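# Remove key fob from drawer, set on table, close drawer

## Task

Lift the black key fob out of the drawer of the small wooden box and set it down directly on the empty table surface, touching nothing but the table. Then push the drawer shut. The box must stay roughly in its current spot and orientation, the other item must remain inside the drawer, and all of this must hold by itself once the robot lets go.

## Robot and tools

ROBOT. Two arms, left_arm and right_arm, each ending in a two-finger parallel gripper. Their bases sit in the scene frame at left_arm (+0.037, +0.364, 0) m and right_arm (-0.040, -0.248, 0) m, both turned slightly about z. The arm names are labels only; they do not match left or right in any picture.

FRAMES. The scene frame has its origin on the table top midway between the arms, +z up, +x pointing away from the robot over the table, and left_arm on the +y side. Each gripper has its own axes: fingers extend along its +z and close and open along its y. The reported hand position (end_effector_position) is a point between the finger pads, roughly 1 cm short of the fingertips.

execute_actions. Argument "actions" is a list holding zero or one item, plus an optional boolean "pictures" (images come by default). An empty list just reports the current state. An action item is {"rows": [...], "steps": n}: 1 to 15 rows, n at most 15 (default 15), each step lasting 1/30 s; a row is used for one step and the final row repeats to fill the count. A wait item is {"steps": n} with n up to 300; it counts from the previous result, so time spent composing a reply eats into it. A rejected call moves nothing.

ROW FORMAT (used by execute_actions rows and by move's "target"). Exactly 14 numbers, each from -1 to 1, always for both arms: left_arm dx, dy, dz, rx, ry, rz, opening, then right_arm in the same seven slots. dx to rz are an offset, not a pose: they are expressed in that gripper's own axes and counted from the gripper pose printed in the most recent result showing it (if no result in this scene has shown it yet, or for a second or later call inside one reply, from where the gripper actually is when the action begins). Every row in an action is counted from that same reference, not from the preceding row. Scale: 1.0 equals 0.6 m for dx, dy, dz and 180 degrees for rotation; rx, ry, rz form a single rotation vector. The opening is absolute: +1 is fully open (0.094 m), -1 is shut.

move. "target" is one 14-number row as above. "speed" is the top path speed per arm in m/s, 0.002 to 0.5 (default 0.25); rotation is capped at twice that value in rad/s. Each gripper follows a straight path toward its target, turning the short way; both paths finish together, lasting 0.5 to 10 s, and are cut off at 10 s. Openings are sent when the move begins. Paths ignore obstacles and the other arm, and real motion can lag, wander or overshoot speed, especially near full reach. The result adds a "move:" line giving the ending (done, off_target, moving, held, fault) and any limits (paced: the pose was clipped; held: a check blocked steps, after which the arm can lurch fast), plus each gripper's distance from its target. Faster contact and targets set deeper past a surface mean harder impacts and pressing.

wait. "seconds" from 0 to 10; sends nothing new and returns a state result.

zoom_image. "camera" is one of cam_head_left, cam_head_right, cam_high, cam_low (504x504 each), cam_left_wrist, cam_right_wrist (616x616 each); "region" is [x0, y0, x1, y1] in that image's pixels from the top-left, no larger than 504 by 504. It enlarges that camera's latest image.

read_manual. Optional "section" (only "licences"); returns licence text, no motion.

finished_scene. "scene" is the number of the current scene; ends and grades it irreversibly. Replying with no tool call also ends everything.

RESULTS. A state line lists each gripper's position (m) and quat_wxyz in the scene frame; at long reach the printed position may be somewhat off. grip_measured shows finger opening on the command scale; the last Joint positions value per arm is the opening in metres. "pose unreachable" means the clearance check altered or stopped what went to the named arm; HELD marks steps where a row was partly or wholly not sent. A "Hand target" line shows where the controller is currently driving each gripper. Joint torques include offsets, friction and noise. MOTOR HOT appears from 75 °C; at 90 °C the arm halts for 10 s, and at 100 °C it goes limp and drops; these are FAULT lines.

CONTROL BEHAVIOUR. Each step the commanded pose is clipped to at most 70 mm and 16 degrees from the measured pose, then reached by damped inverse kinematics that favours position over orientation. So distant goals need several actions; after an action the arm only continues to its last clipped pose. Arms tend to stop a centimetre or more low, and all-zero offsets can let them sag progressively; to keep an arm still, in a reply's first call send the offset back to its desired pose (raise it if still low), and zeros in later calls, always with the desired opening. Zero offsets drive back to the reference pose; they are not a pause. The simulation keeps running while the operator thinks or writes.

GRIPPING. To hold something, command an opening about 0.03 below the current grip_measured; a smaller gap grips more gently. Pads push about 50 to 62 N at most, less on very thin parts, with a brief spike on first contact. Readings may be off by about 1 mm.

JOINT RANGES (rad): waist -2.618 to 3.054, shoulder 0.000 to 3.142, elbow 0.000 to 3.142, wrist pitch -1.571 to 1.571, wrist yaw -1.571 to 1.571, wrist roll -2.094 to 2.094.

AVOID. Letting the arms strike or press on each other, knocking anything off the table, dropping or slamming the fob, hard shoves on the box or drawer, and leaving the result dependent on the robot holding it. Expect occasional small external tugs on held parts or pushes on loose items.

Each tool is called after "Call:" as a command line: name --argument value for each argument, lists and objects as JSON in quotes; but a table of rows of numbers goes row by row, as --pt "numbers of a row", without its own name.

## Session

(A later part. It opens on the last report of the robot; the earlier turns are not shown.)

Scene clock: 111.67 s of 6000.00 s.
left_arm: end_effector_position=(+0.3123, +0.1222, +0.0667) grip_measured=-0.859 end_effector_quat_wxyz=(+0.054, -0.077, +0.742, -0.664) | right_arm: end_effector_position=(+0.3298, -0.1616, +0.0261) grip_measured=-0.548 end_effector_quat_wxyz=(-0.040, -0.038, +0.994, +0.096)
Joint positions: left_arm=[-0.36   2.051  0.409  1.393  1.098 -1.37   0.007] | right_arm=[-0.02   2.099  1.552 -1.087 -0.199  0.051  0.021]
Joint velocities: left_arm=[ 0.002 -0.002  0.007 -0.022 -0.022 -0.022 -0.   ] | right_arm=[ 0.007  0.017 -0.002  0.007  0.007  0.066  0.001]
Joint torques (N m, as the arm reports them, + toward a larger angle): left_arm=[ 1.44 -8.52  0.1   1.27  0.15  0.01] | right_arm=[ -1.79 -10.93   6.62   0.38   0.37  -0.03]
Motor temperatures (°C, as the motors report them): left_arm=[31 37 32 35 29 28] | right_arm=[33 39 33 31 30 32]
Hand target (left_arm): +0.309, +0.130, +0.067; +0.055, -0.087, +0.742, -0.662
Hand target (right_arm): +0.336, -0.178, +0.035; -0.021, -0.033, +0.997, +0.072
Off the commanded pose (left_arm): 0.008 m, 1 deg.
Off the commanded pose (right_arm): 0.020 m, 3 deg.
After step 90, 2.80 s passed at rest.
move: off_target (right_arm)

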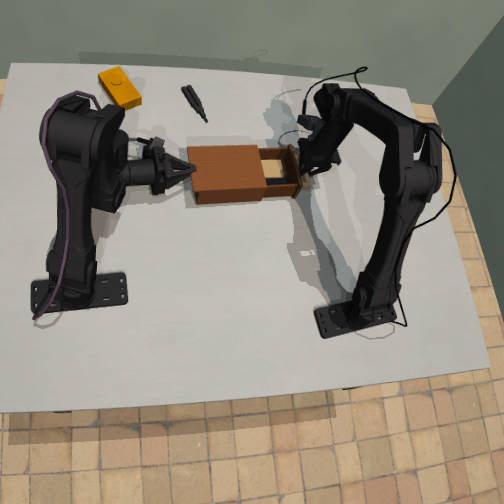

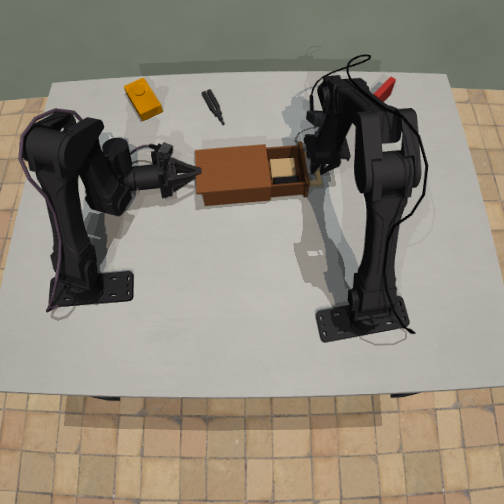

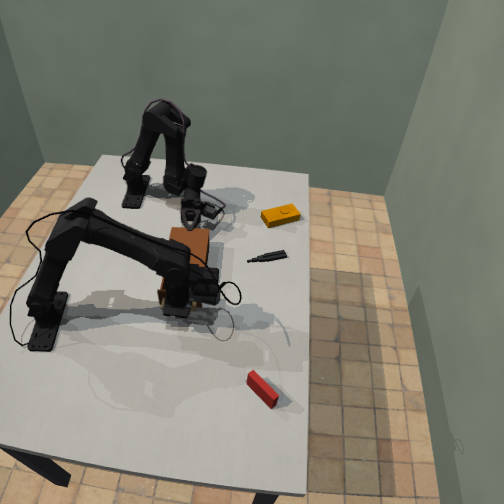

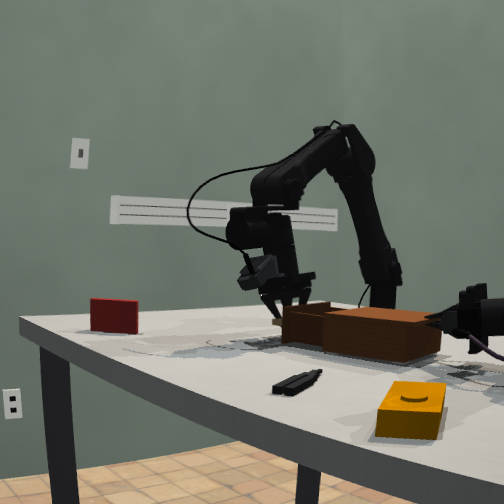

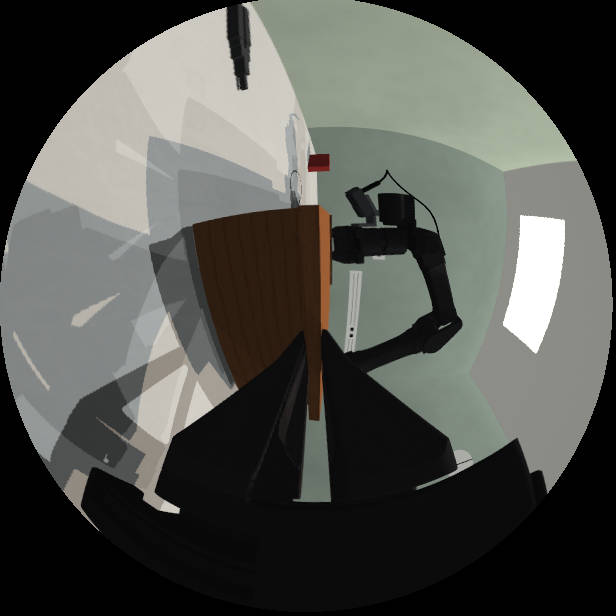

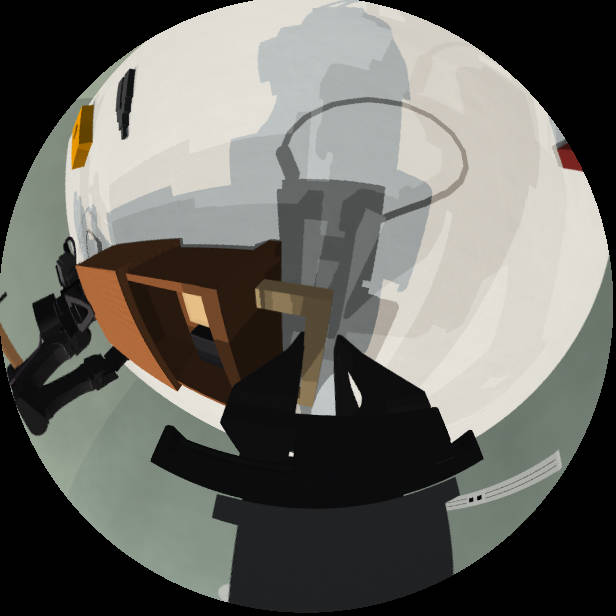

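Works. Open more.

Call:
move --target '[0.008,0.002,-0.02,0,-0.01,0,-0.9,-0.005,-0.075,-0.03,0.01,-0.01,0,-0.55]' --speed 0.03

Call:
move --target '[0,0,0,0,0,0,-0.9,0,0.04,-0.14,0,0,0,-0.55]' --speed 0.1

Scene clock: 117.77 s of 6000.00 s.
left_arm: end_effector_position=(+0.3086, +0.1274, +0.0675) grip_measured=-0.859 end_effector_quat_wxyz=(+0.064, -0.077, +0.740, -0.665) | right_arm: end_effector_position=(+0.3351, -0.2008, +0.0256) grip_measured=-0.548 end_effector_quat_wxyz=(-0.034, -0.036, +0.995, +0.090)
Joint positions: left_arm=[-0.348  2.051  0.378  1.438  1.095 -1.37   0.007] | right_arm=[-0.117  2.099  1.552 -1.093 -0.181 -0.041  0.021]
Joint velocities: left_arm=[ 0.007 -0.002 -0.007 -0.037 -0.066 -0.007 -0.001] | right_arm=[ 0.012  0.007 -0.002  0.037 -0.007  0.022  0.001]
Joint torques (N m, as the arm reports them, + toward a larger angle): left_arm=[ 0.98 -7.62  0.27  1.32  0.1   0.01] | right_arm=[ -0.91 -10.55   7.17   0.23   0.08  -0.1 ]
Motor temperatures (°C, as the motors report them): left_arm=[31 37 32 35 29 28] | right_arm=[33 40 33 31 30 32]
Hand target (left_arm): +0.306, +0.133, +0.067; +0.066, -0.087, +0.741, -0.663
Hand target (right_arm): +0.337, -0.208, +0.035; -0.024, -0.037, +0.996, +0.081
Off the commanded pose (left_arm): 0.007 m, 1 deg.
Off the commanded pose (right_arm): 0.012 m, 2 deg.
After step 90, 1.17 s passed at rest.
move: off_target (right_arm)

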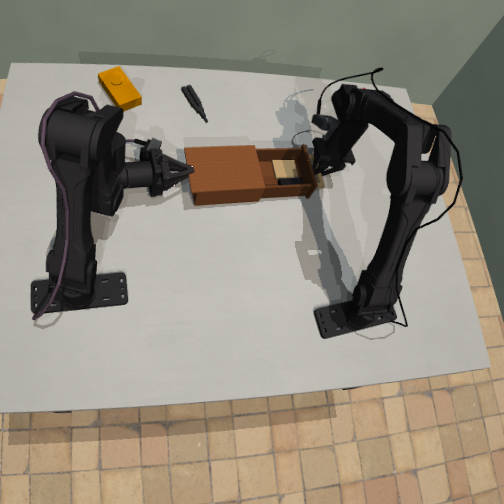

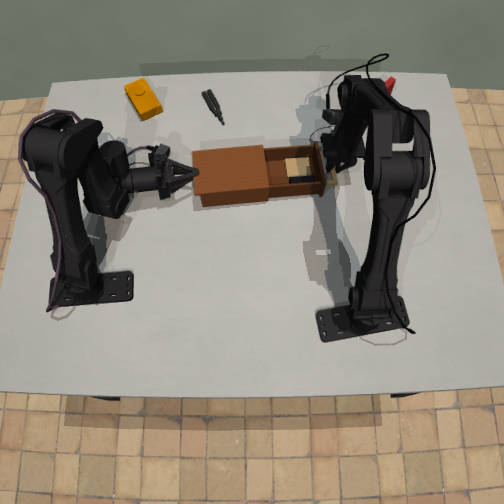

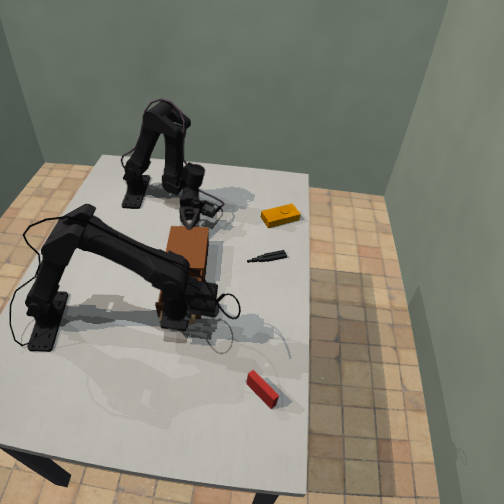

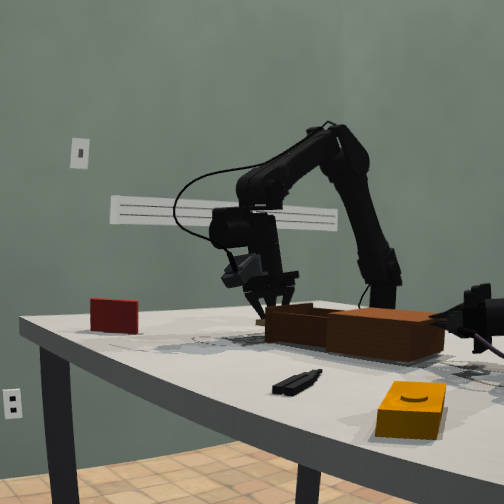

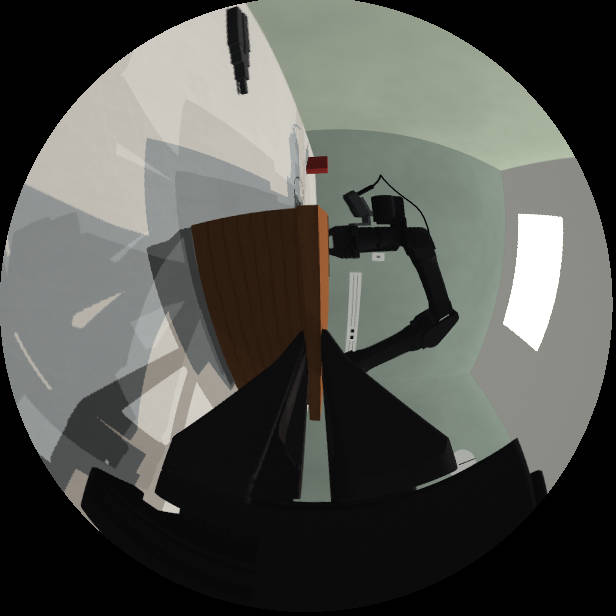

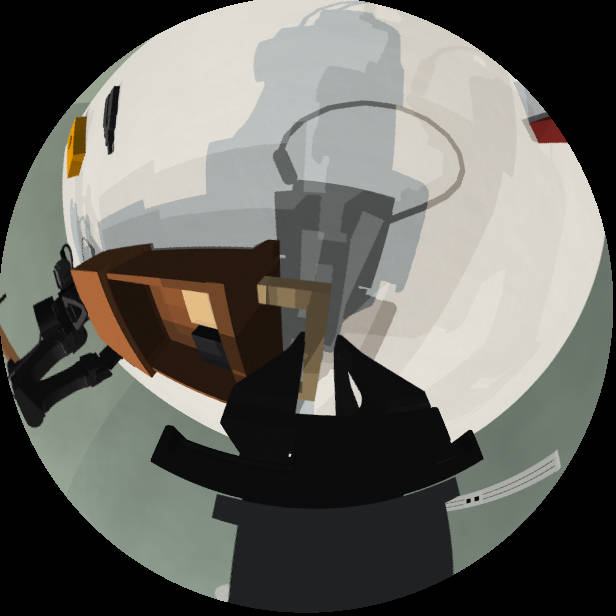

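Scene clock: 119.23 s of 6000.00 s.
left_arm: end_effector_position=(+0.3086, +0.1274, +0.0675) grip_measured=-0.859 end_effector_quat_wxyz=(+0.064, -0.077, +0.740, -0.665) | right_arm: end_effector_position=(+0.3364, -0.1943, +0.0941) grip_measured=-0.548 end_effector_quat_wxyz=(-0.055, -0.034, +0.994, +0.090)
Joint positions: left_arm=[-0.348  2.051  0.378  1.438  1.096 -1.37   0.007] | right_arm=[-0.1    2.099  1.825 -1.404 -0.182 -0.025  0.021]
Joint velocities: left_arm=[-0.012 -0.017  0.002  0.037  0.037  0.037  0.   ] | right_arm=[ 0.002  0.002  0.002 -0.037  0.007 -0.037  0.   ]
Joint torques (N m, as the arm reports them, + toward a larger angle): left_arm=[ 0.   -6.41  2.59  1.32  0.13  0.03] | right_arm=[  0.7  -10.94   9.4    0.13  -0.11   0.12]
Motor temperatures (°C, as the motors report them): left_arm=[31 37 32 35 29 28] | right_arm=[33 40 33 31 30 32]
Hand target (left_arm): +0.309, +0.127, +0.068; +0.064, -0.077, +0.740, -0.665
Hand target (right_arm): +0.340, -0.191, +0.112; -0.034, -0.036, +0.995, +0.090
Off the commanded pose (left_arm): 0.000 m, 0 deg.
Off the commanded pose (right_arm): 0.019 m, 2 deg.
move: off_target (right_arm)

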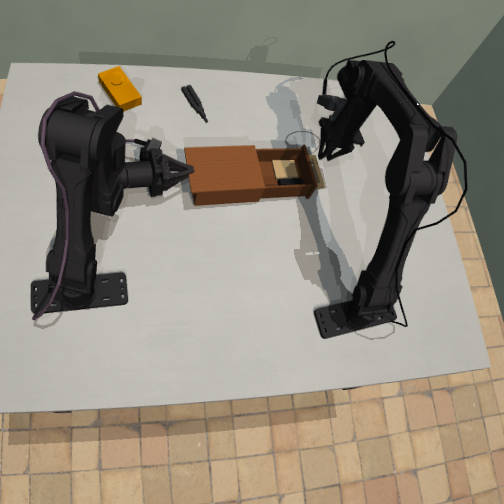

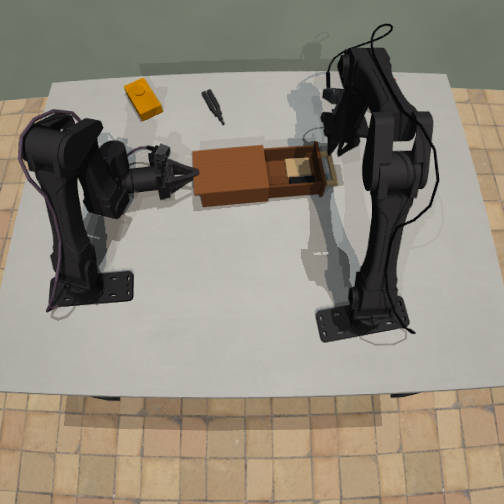

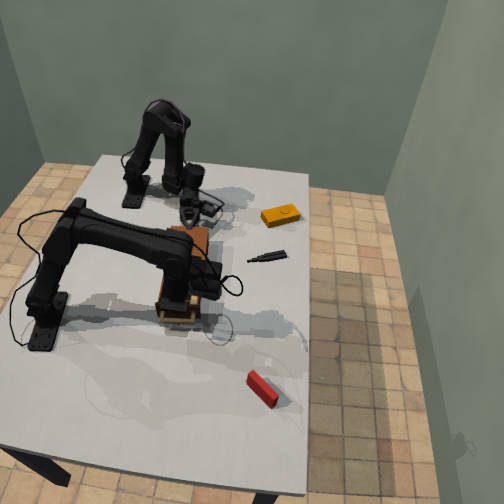

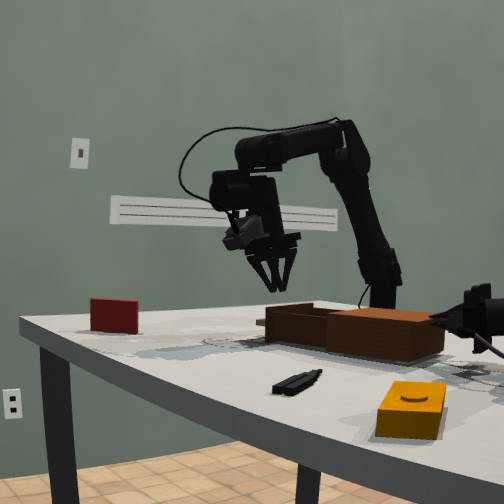

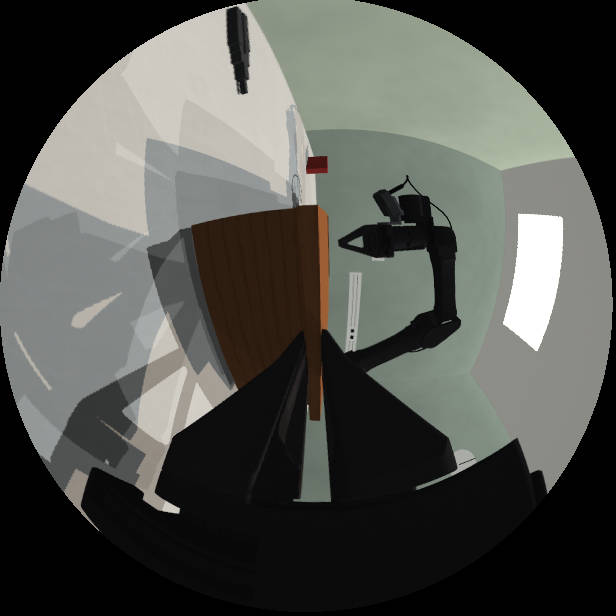

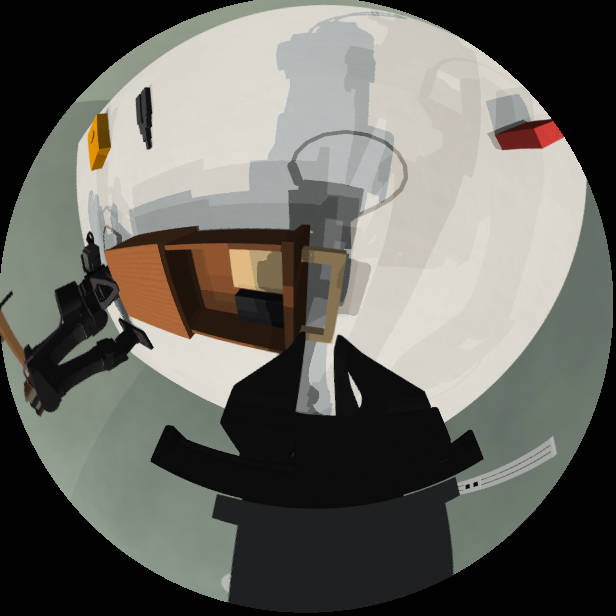

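Call:
move --target '[0,0,0,0,0,0,-0.9,0.035,0.125,-0.01,0.075,0,0,0.5]' --speed 0.15

Call:
zoom_image --camera "cam_right_wrist" --region '[180, 180, 460, 420]'

Scene clock: 125.60 s of 6000.00 s.
left_arm: end_effector_position=(+0.3085, +0.1274, +0.0676) grip_measured=-0.859 end_effector_quat_wxyz=(+0.064, -0.077, +0.740, -0.665) | right_arm: end_effector_position=(+0.3064, -0.1224, +0.1015) grip_measured=+0.498 end_effector_quat_wxyz=(-0.069, -0.047, +0.996, -0.027)
Joint positions: left_arm=[-0.348  2.051  0.378  1.438  1.096 -1.37   0.007] | right_arm=[ 0.196  2.099  1.861 -1.481  0.011  0.256  0.07 ]
Joint velocities: left_arm=[-0.002  0.002  0.007 -0.037 -0.037 -0.007 -0.001] | right_arm=[ 0.007  0.022  0.002  0.022  0.051  0.037 -0.   ]
Joint torques (N m, as the arm reports them, + toward a larger angle): left_arm=[ 0.02 -6.47  2.55  1.32  0.15  0.03] | right_arm=[-0.19 -9.95  9.51  0.09  0.08  0.13]
Motor temperatures (°C, as the motors report them): left_arm=[31 36 32 35 29 28] | right_arm=[33 41 34 31 30 32]
Hand target (left_arm): +0.309, +0.127, +0.068; +0.064, -0.077, +0.740, -0.665
Hand target (right_arm): +0.311, -0.123, +0.114; -0.053, -0.041, +0.997, -0.028
Off the commanded pose (left_arm): 0.000 m, 0 deg.
Off the commanded pose (right_arm): 0.015 m, 2 deg.
After step 90, 2.00 s passed at rest.
move: off_target (right_arm)

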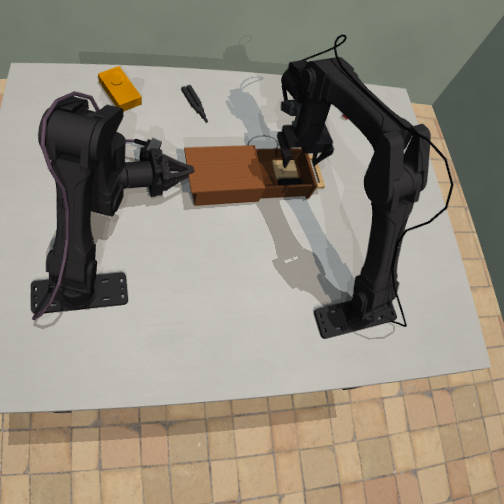

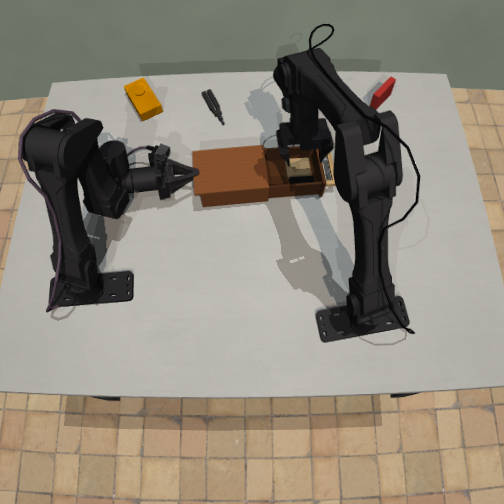

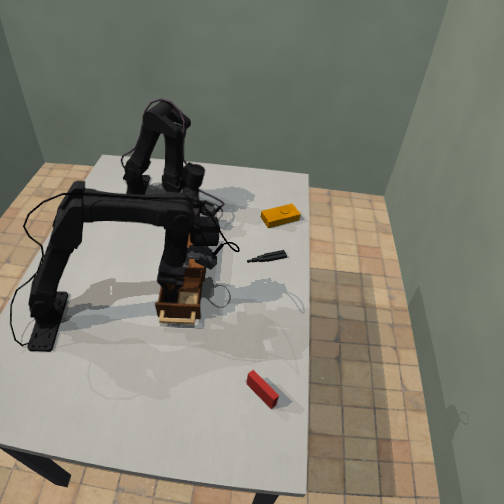

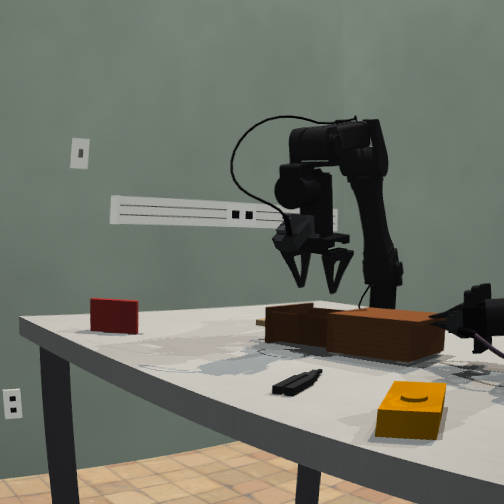

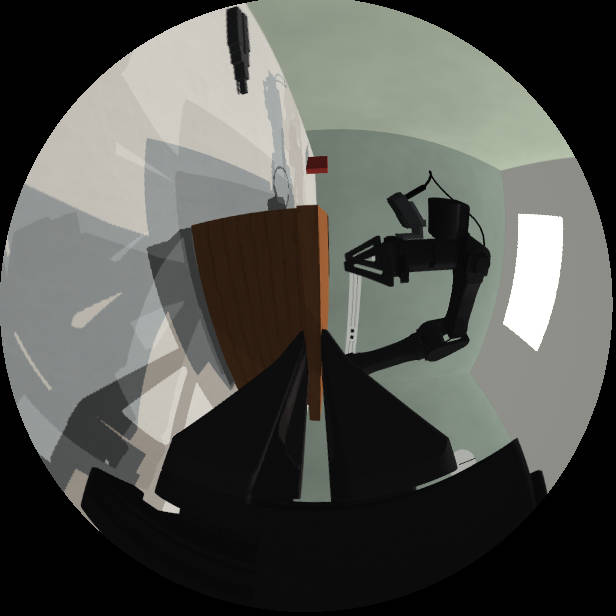

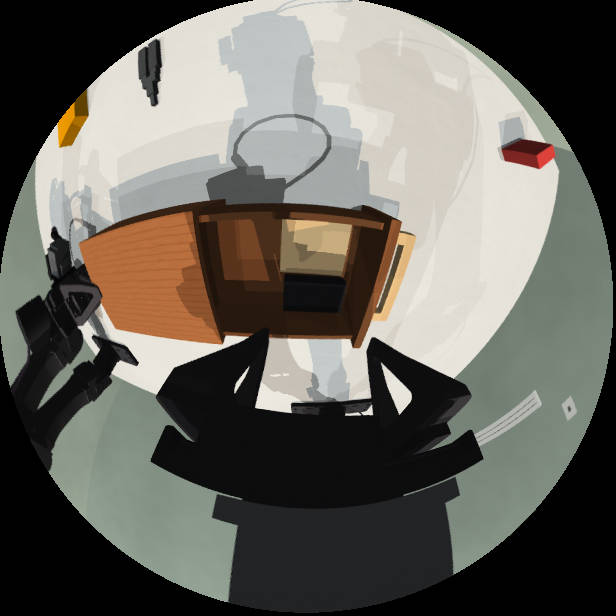

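Region (180, 180, 460, 420) of cam_right_wrist's 616x616 image, scaled by 1.800, with more detail than that image has; it fills the top 432 rows of this view, and the rest is white.

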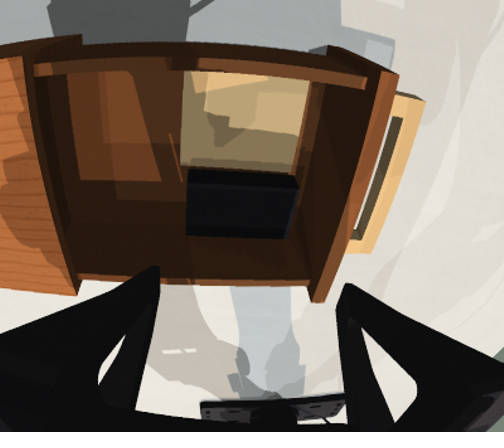

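Call:
move --target '[0,0,0,0,0,0,-0.9,-0.02,0.012,0.04,0.06,0,0.015,0.5]' --speed 0.08

Call:
zoom_image --camera "cam_head_right" --region '[240, 110, 360, 220]'

Scene clock: 145.90 s of 6000.00 s.
left_arm: end_effector_position=(+0.3085, +0.1274, +0.0676) grip_measured=-0.859 end_effector_quat_wxyz=(+0.064, -0.077, +0.740, -0.665) | right_arm: end_effector_position=(+0.3075, -0.1196, +0.0694) grip_measured=+0.498 end_effector_quat_wxyz=(-0.079, -0.033, +0.989, -0.120)
Joint positions: left_arm=[-0.348  2.051  0.378  1.438  1.096 -1.37   0.007] | right_arm=[ 0.274  2.208  1.879 -1.483  0.16   0.381  0.07 ]
Joint velocities: left_arm=[ 0.017 -0.002  0.012  0.007  0.081 -0.022 -0.   ] | right_arm=[ 0.007  0.002 -0.017  0.007  0.022  0.022 -0.   ]
Joint torques (N m, as the arm reports them, + toward a larger angle): left_arm=[ 0.01 -6.42  2.62  1.34  0.12  0.01] | right_arm=[ 0.54 -9.48  9.16 -0.02  0.14  0.17]
Motor temperatures (°C, as the motors report them): left_arm=[31 36 32 36 29 28] | right_arm=[33 41 35 31 30 32]
Hand target (left_arm): +0.309, +0.127, +0.068; +0.064, -0.077, +0.740, -0.665
Hand target (right_arm): +0.314, -0.116, +0.075; -0.065, -0.029, +0.990, -0.122
Off the commanded pose (left_arm): 0.000 m, 0 deg.
Off the commanded pose (right_arm): 0.010 m, 2 deg.
After step 90, 15.70 s passed at rest.
move: done

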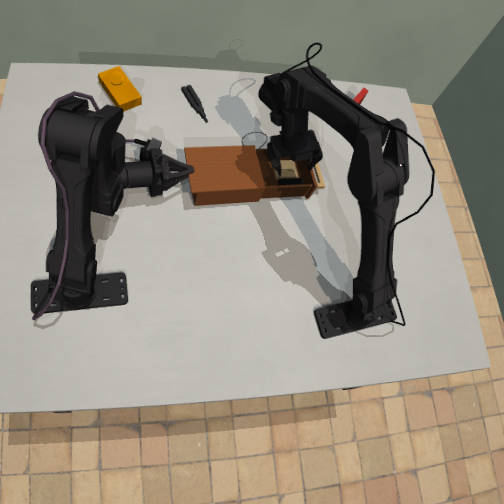

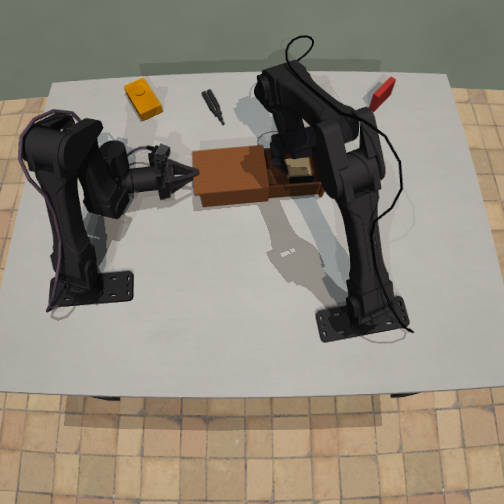

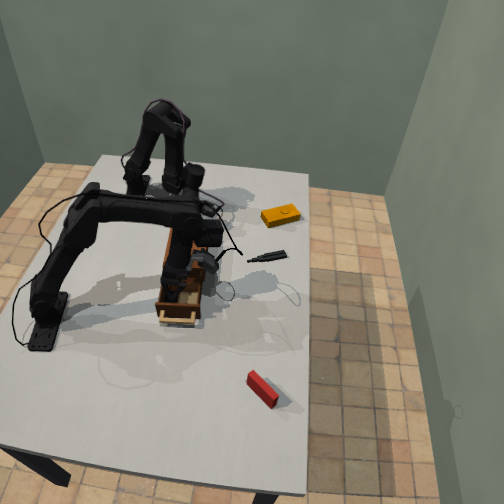

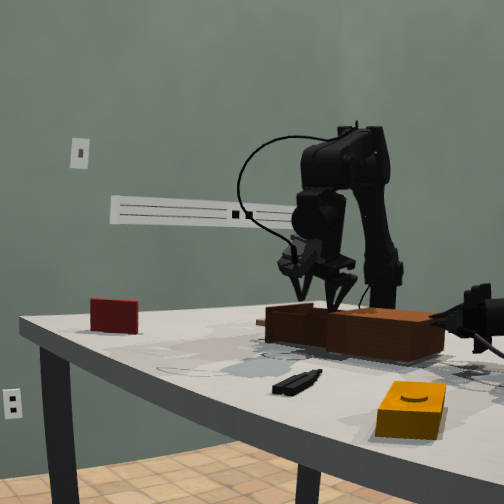

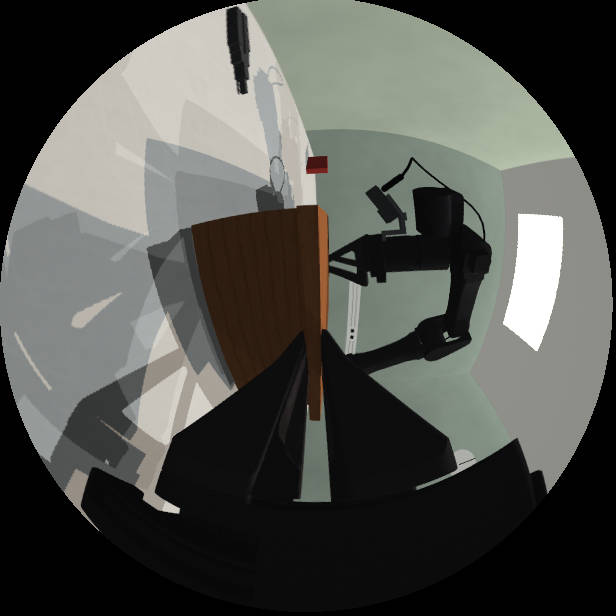

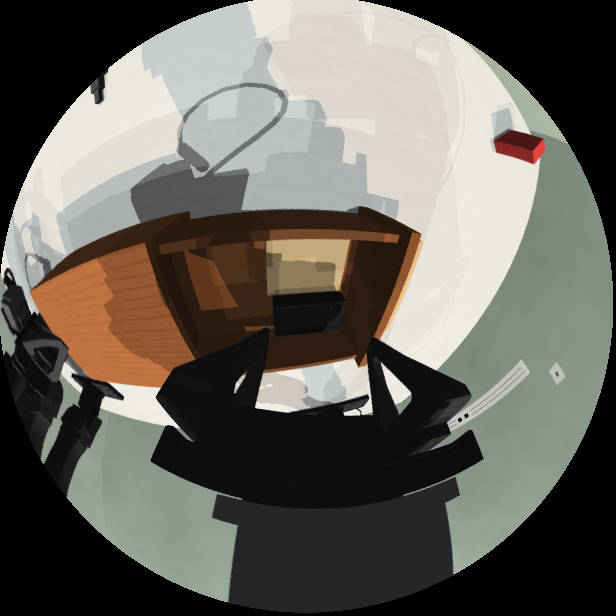

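Region (240, 110, 360, 220) of cam_head_right's 504x504 image, scaled by 4.200, with more detail than that image has; it fills the top 462 rows of this view, and the rest is white.

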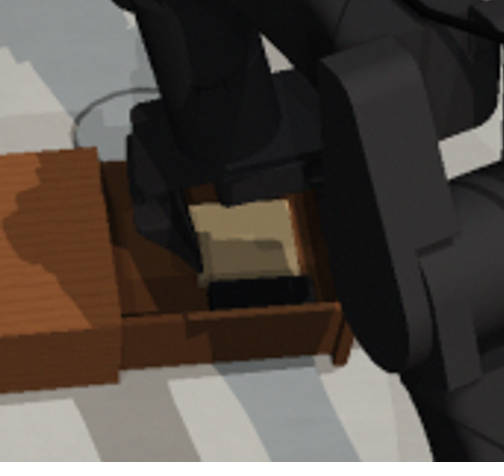

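Call:
move --target '[0,0,0,0,0,0,-0.9,-0.02,0.016,0.055,0,0,0,-1]' --speed 0.03

Scene clock: 153.70 s of 6000.00 s.
left_arm: end_effector_position=(+0.3085, +0.1274, +0.0676) grip_measured=-0.859 end_effector_quat_wxyz=(+0.064, -0.077, +0.740, -0.665) | right_arm: end_effector_position=(+0.3123, -0.1178, +0.0379) grip_measured=-0.995 end_effector_quat_wxyz=(-0.081, -0.032, +0.989, -0.122)
Joint positions: left_arm=[-0.348  2.051  0.378  1.438  1.096 -1.37   0.007] | right_arm=[ 0.274  2.254  1.827 -1.39   0.162  0.382  0.   ]
Joint velocities: left_arm=[ 0.002 -0.007  0.012 -0.007  0.007 -0.022 -0.001] | right_arm=[ 0.007  0.002 -0.012 -0.022 -0.037 -0.037 -0.   ]
Joint torques (N m, as the arm reports them, + toward a larger angle): left_arm=[ 0.02 -6.54  2.62  1.32  0.11  0.05] | right_arm=[-0.3  -9.75  5.16  0.21  0.05 -0.03]
Motor temperatures (°C, as the motors report them): left_arm=[31 36 32 36 29 28] | right_arm=[33 40 35 31 30 32]
Hand target (left_arm): +0.309, +0.127, +0.068; +0.064, -0.077, +0.740, -0.665
Hand target (right_arm): +0.313, -0.119, +0.034; -0.079, -0.033, +0.989, -0.120
Off the commanded pose (left_arm): 0.000 m, 0 deg.
Off the commanded pose (right_arm): 0.005 m, 0 deg.
After step 90, 3.27 s passed at rest.
move: done

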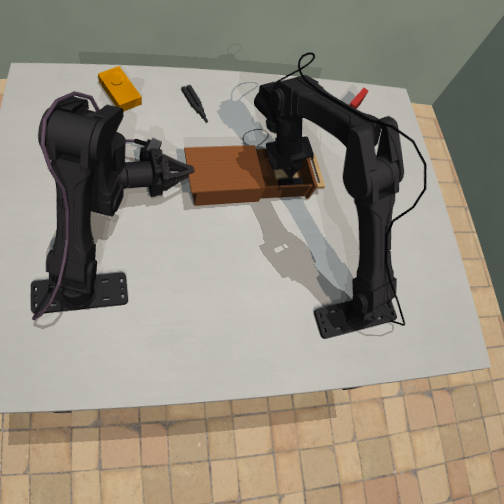

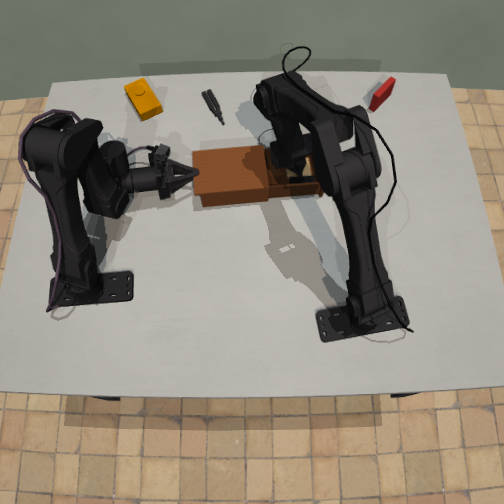

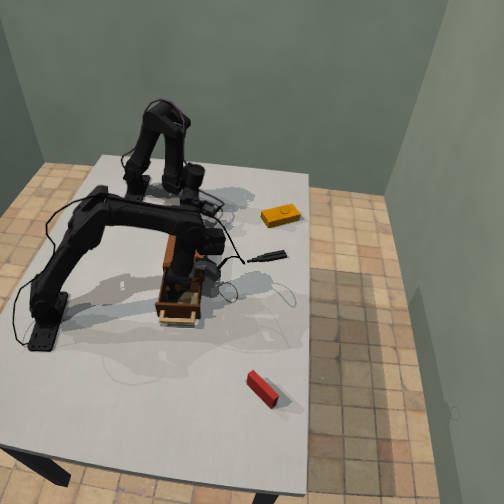

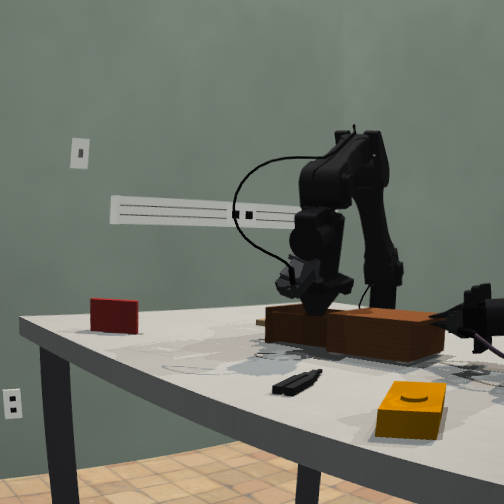

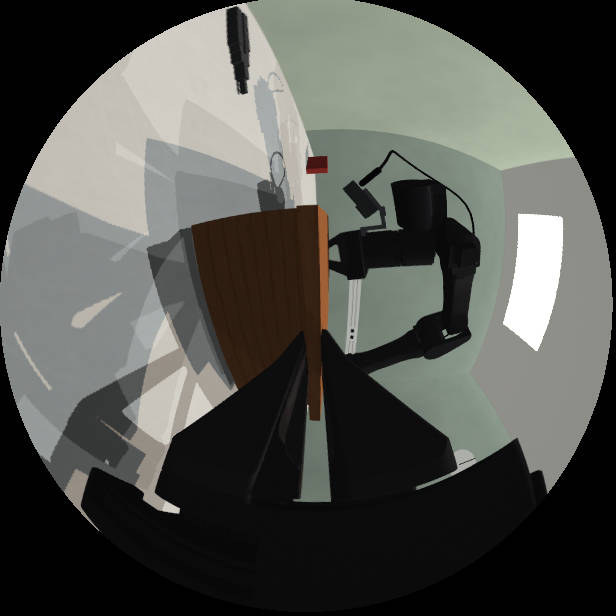

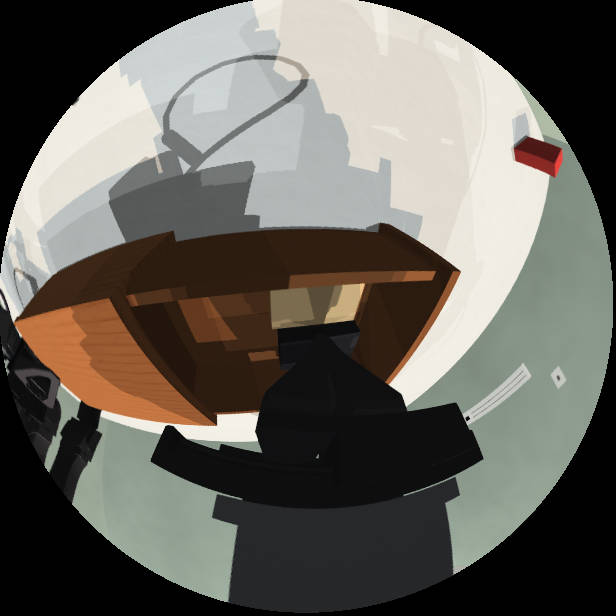

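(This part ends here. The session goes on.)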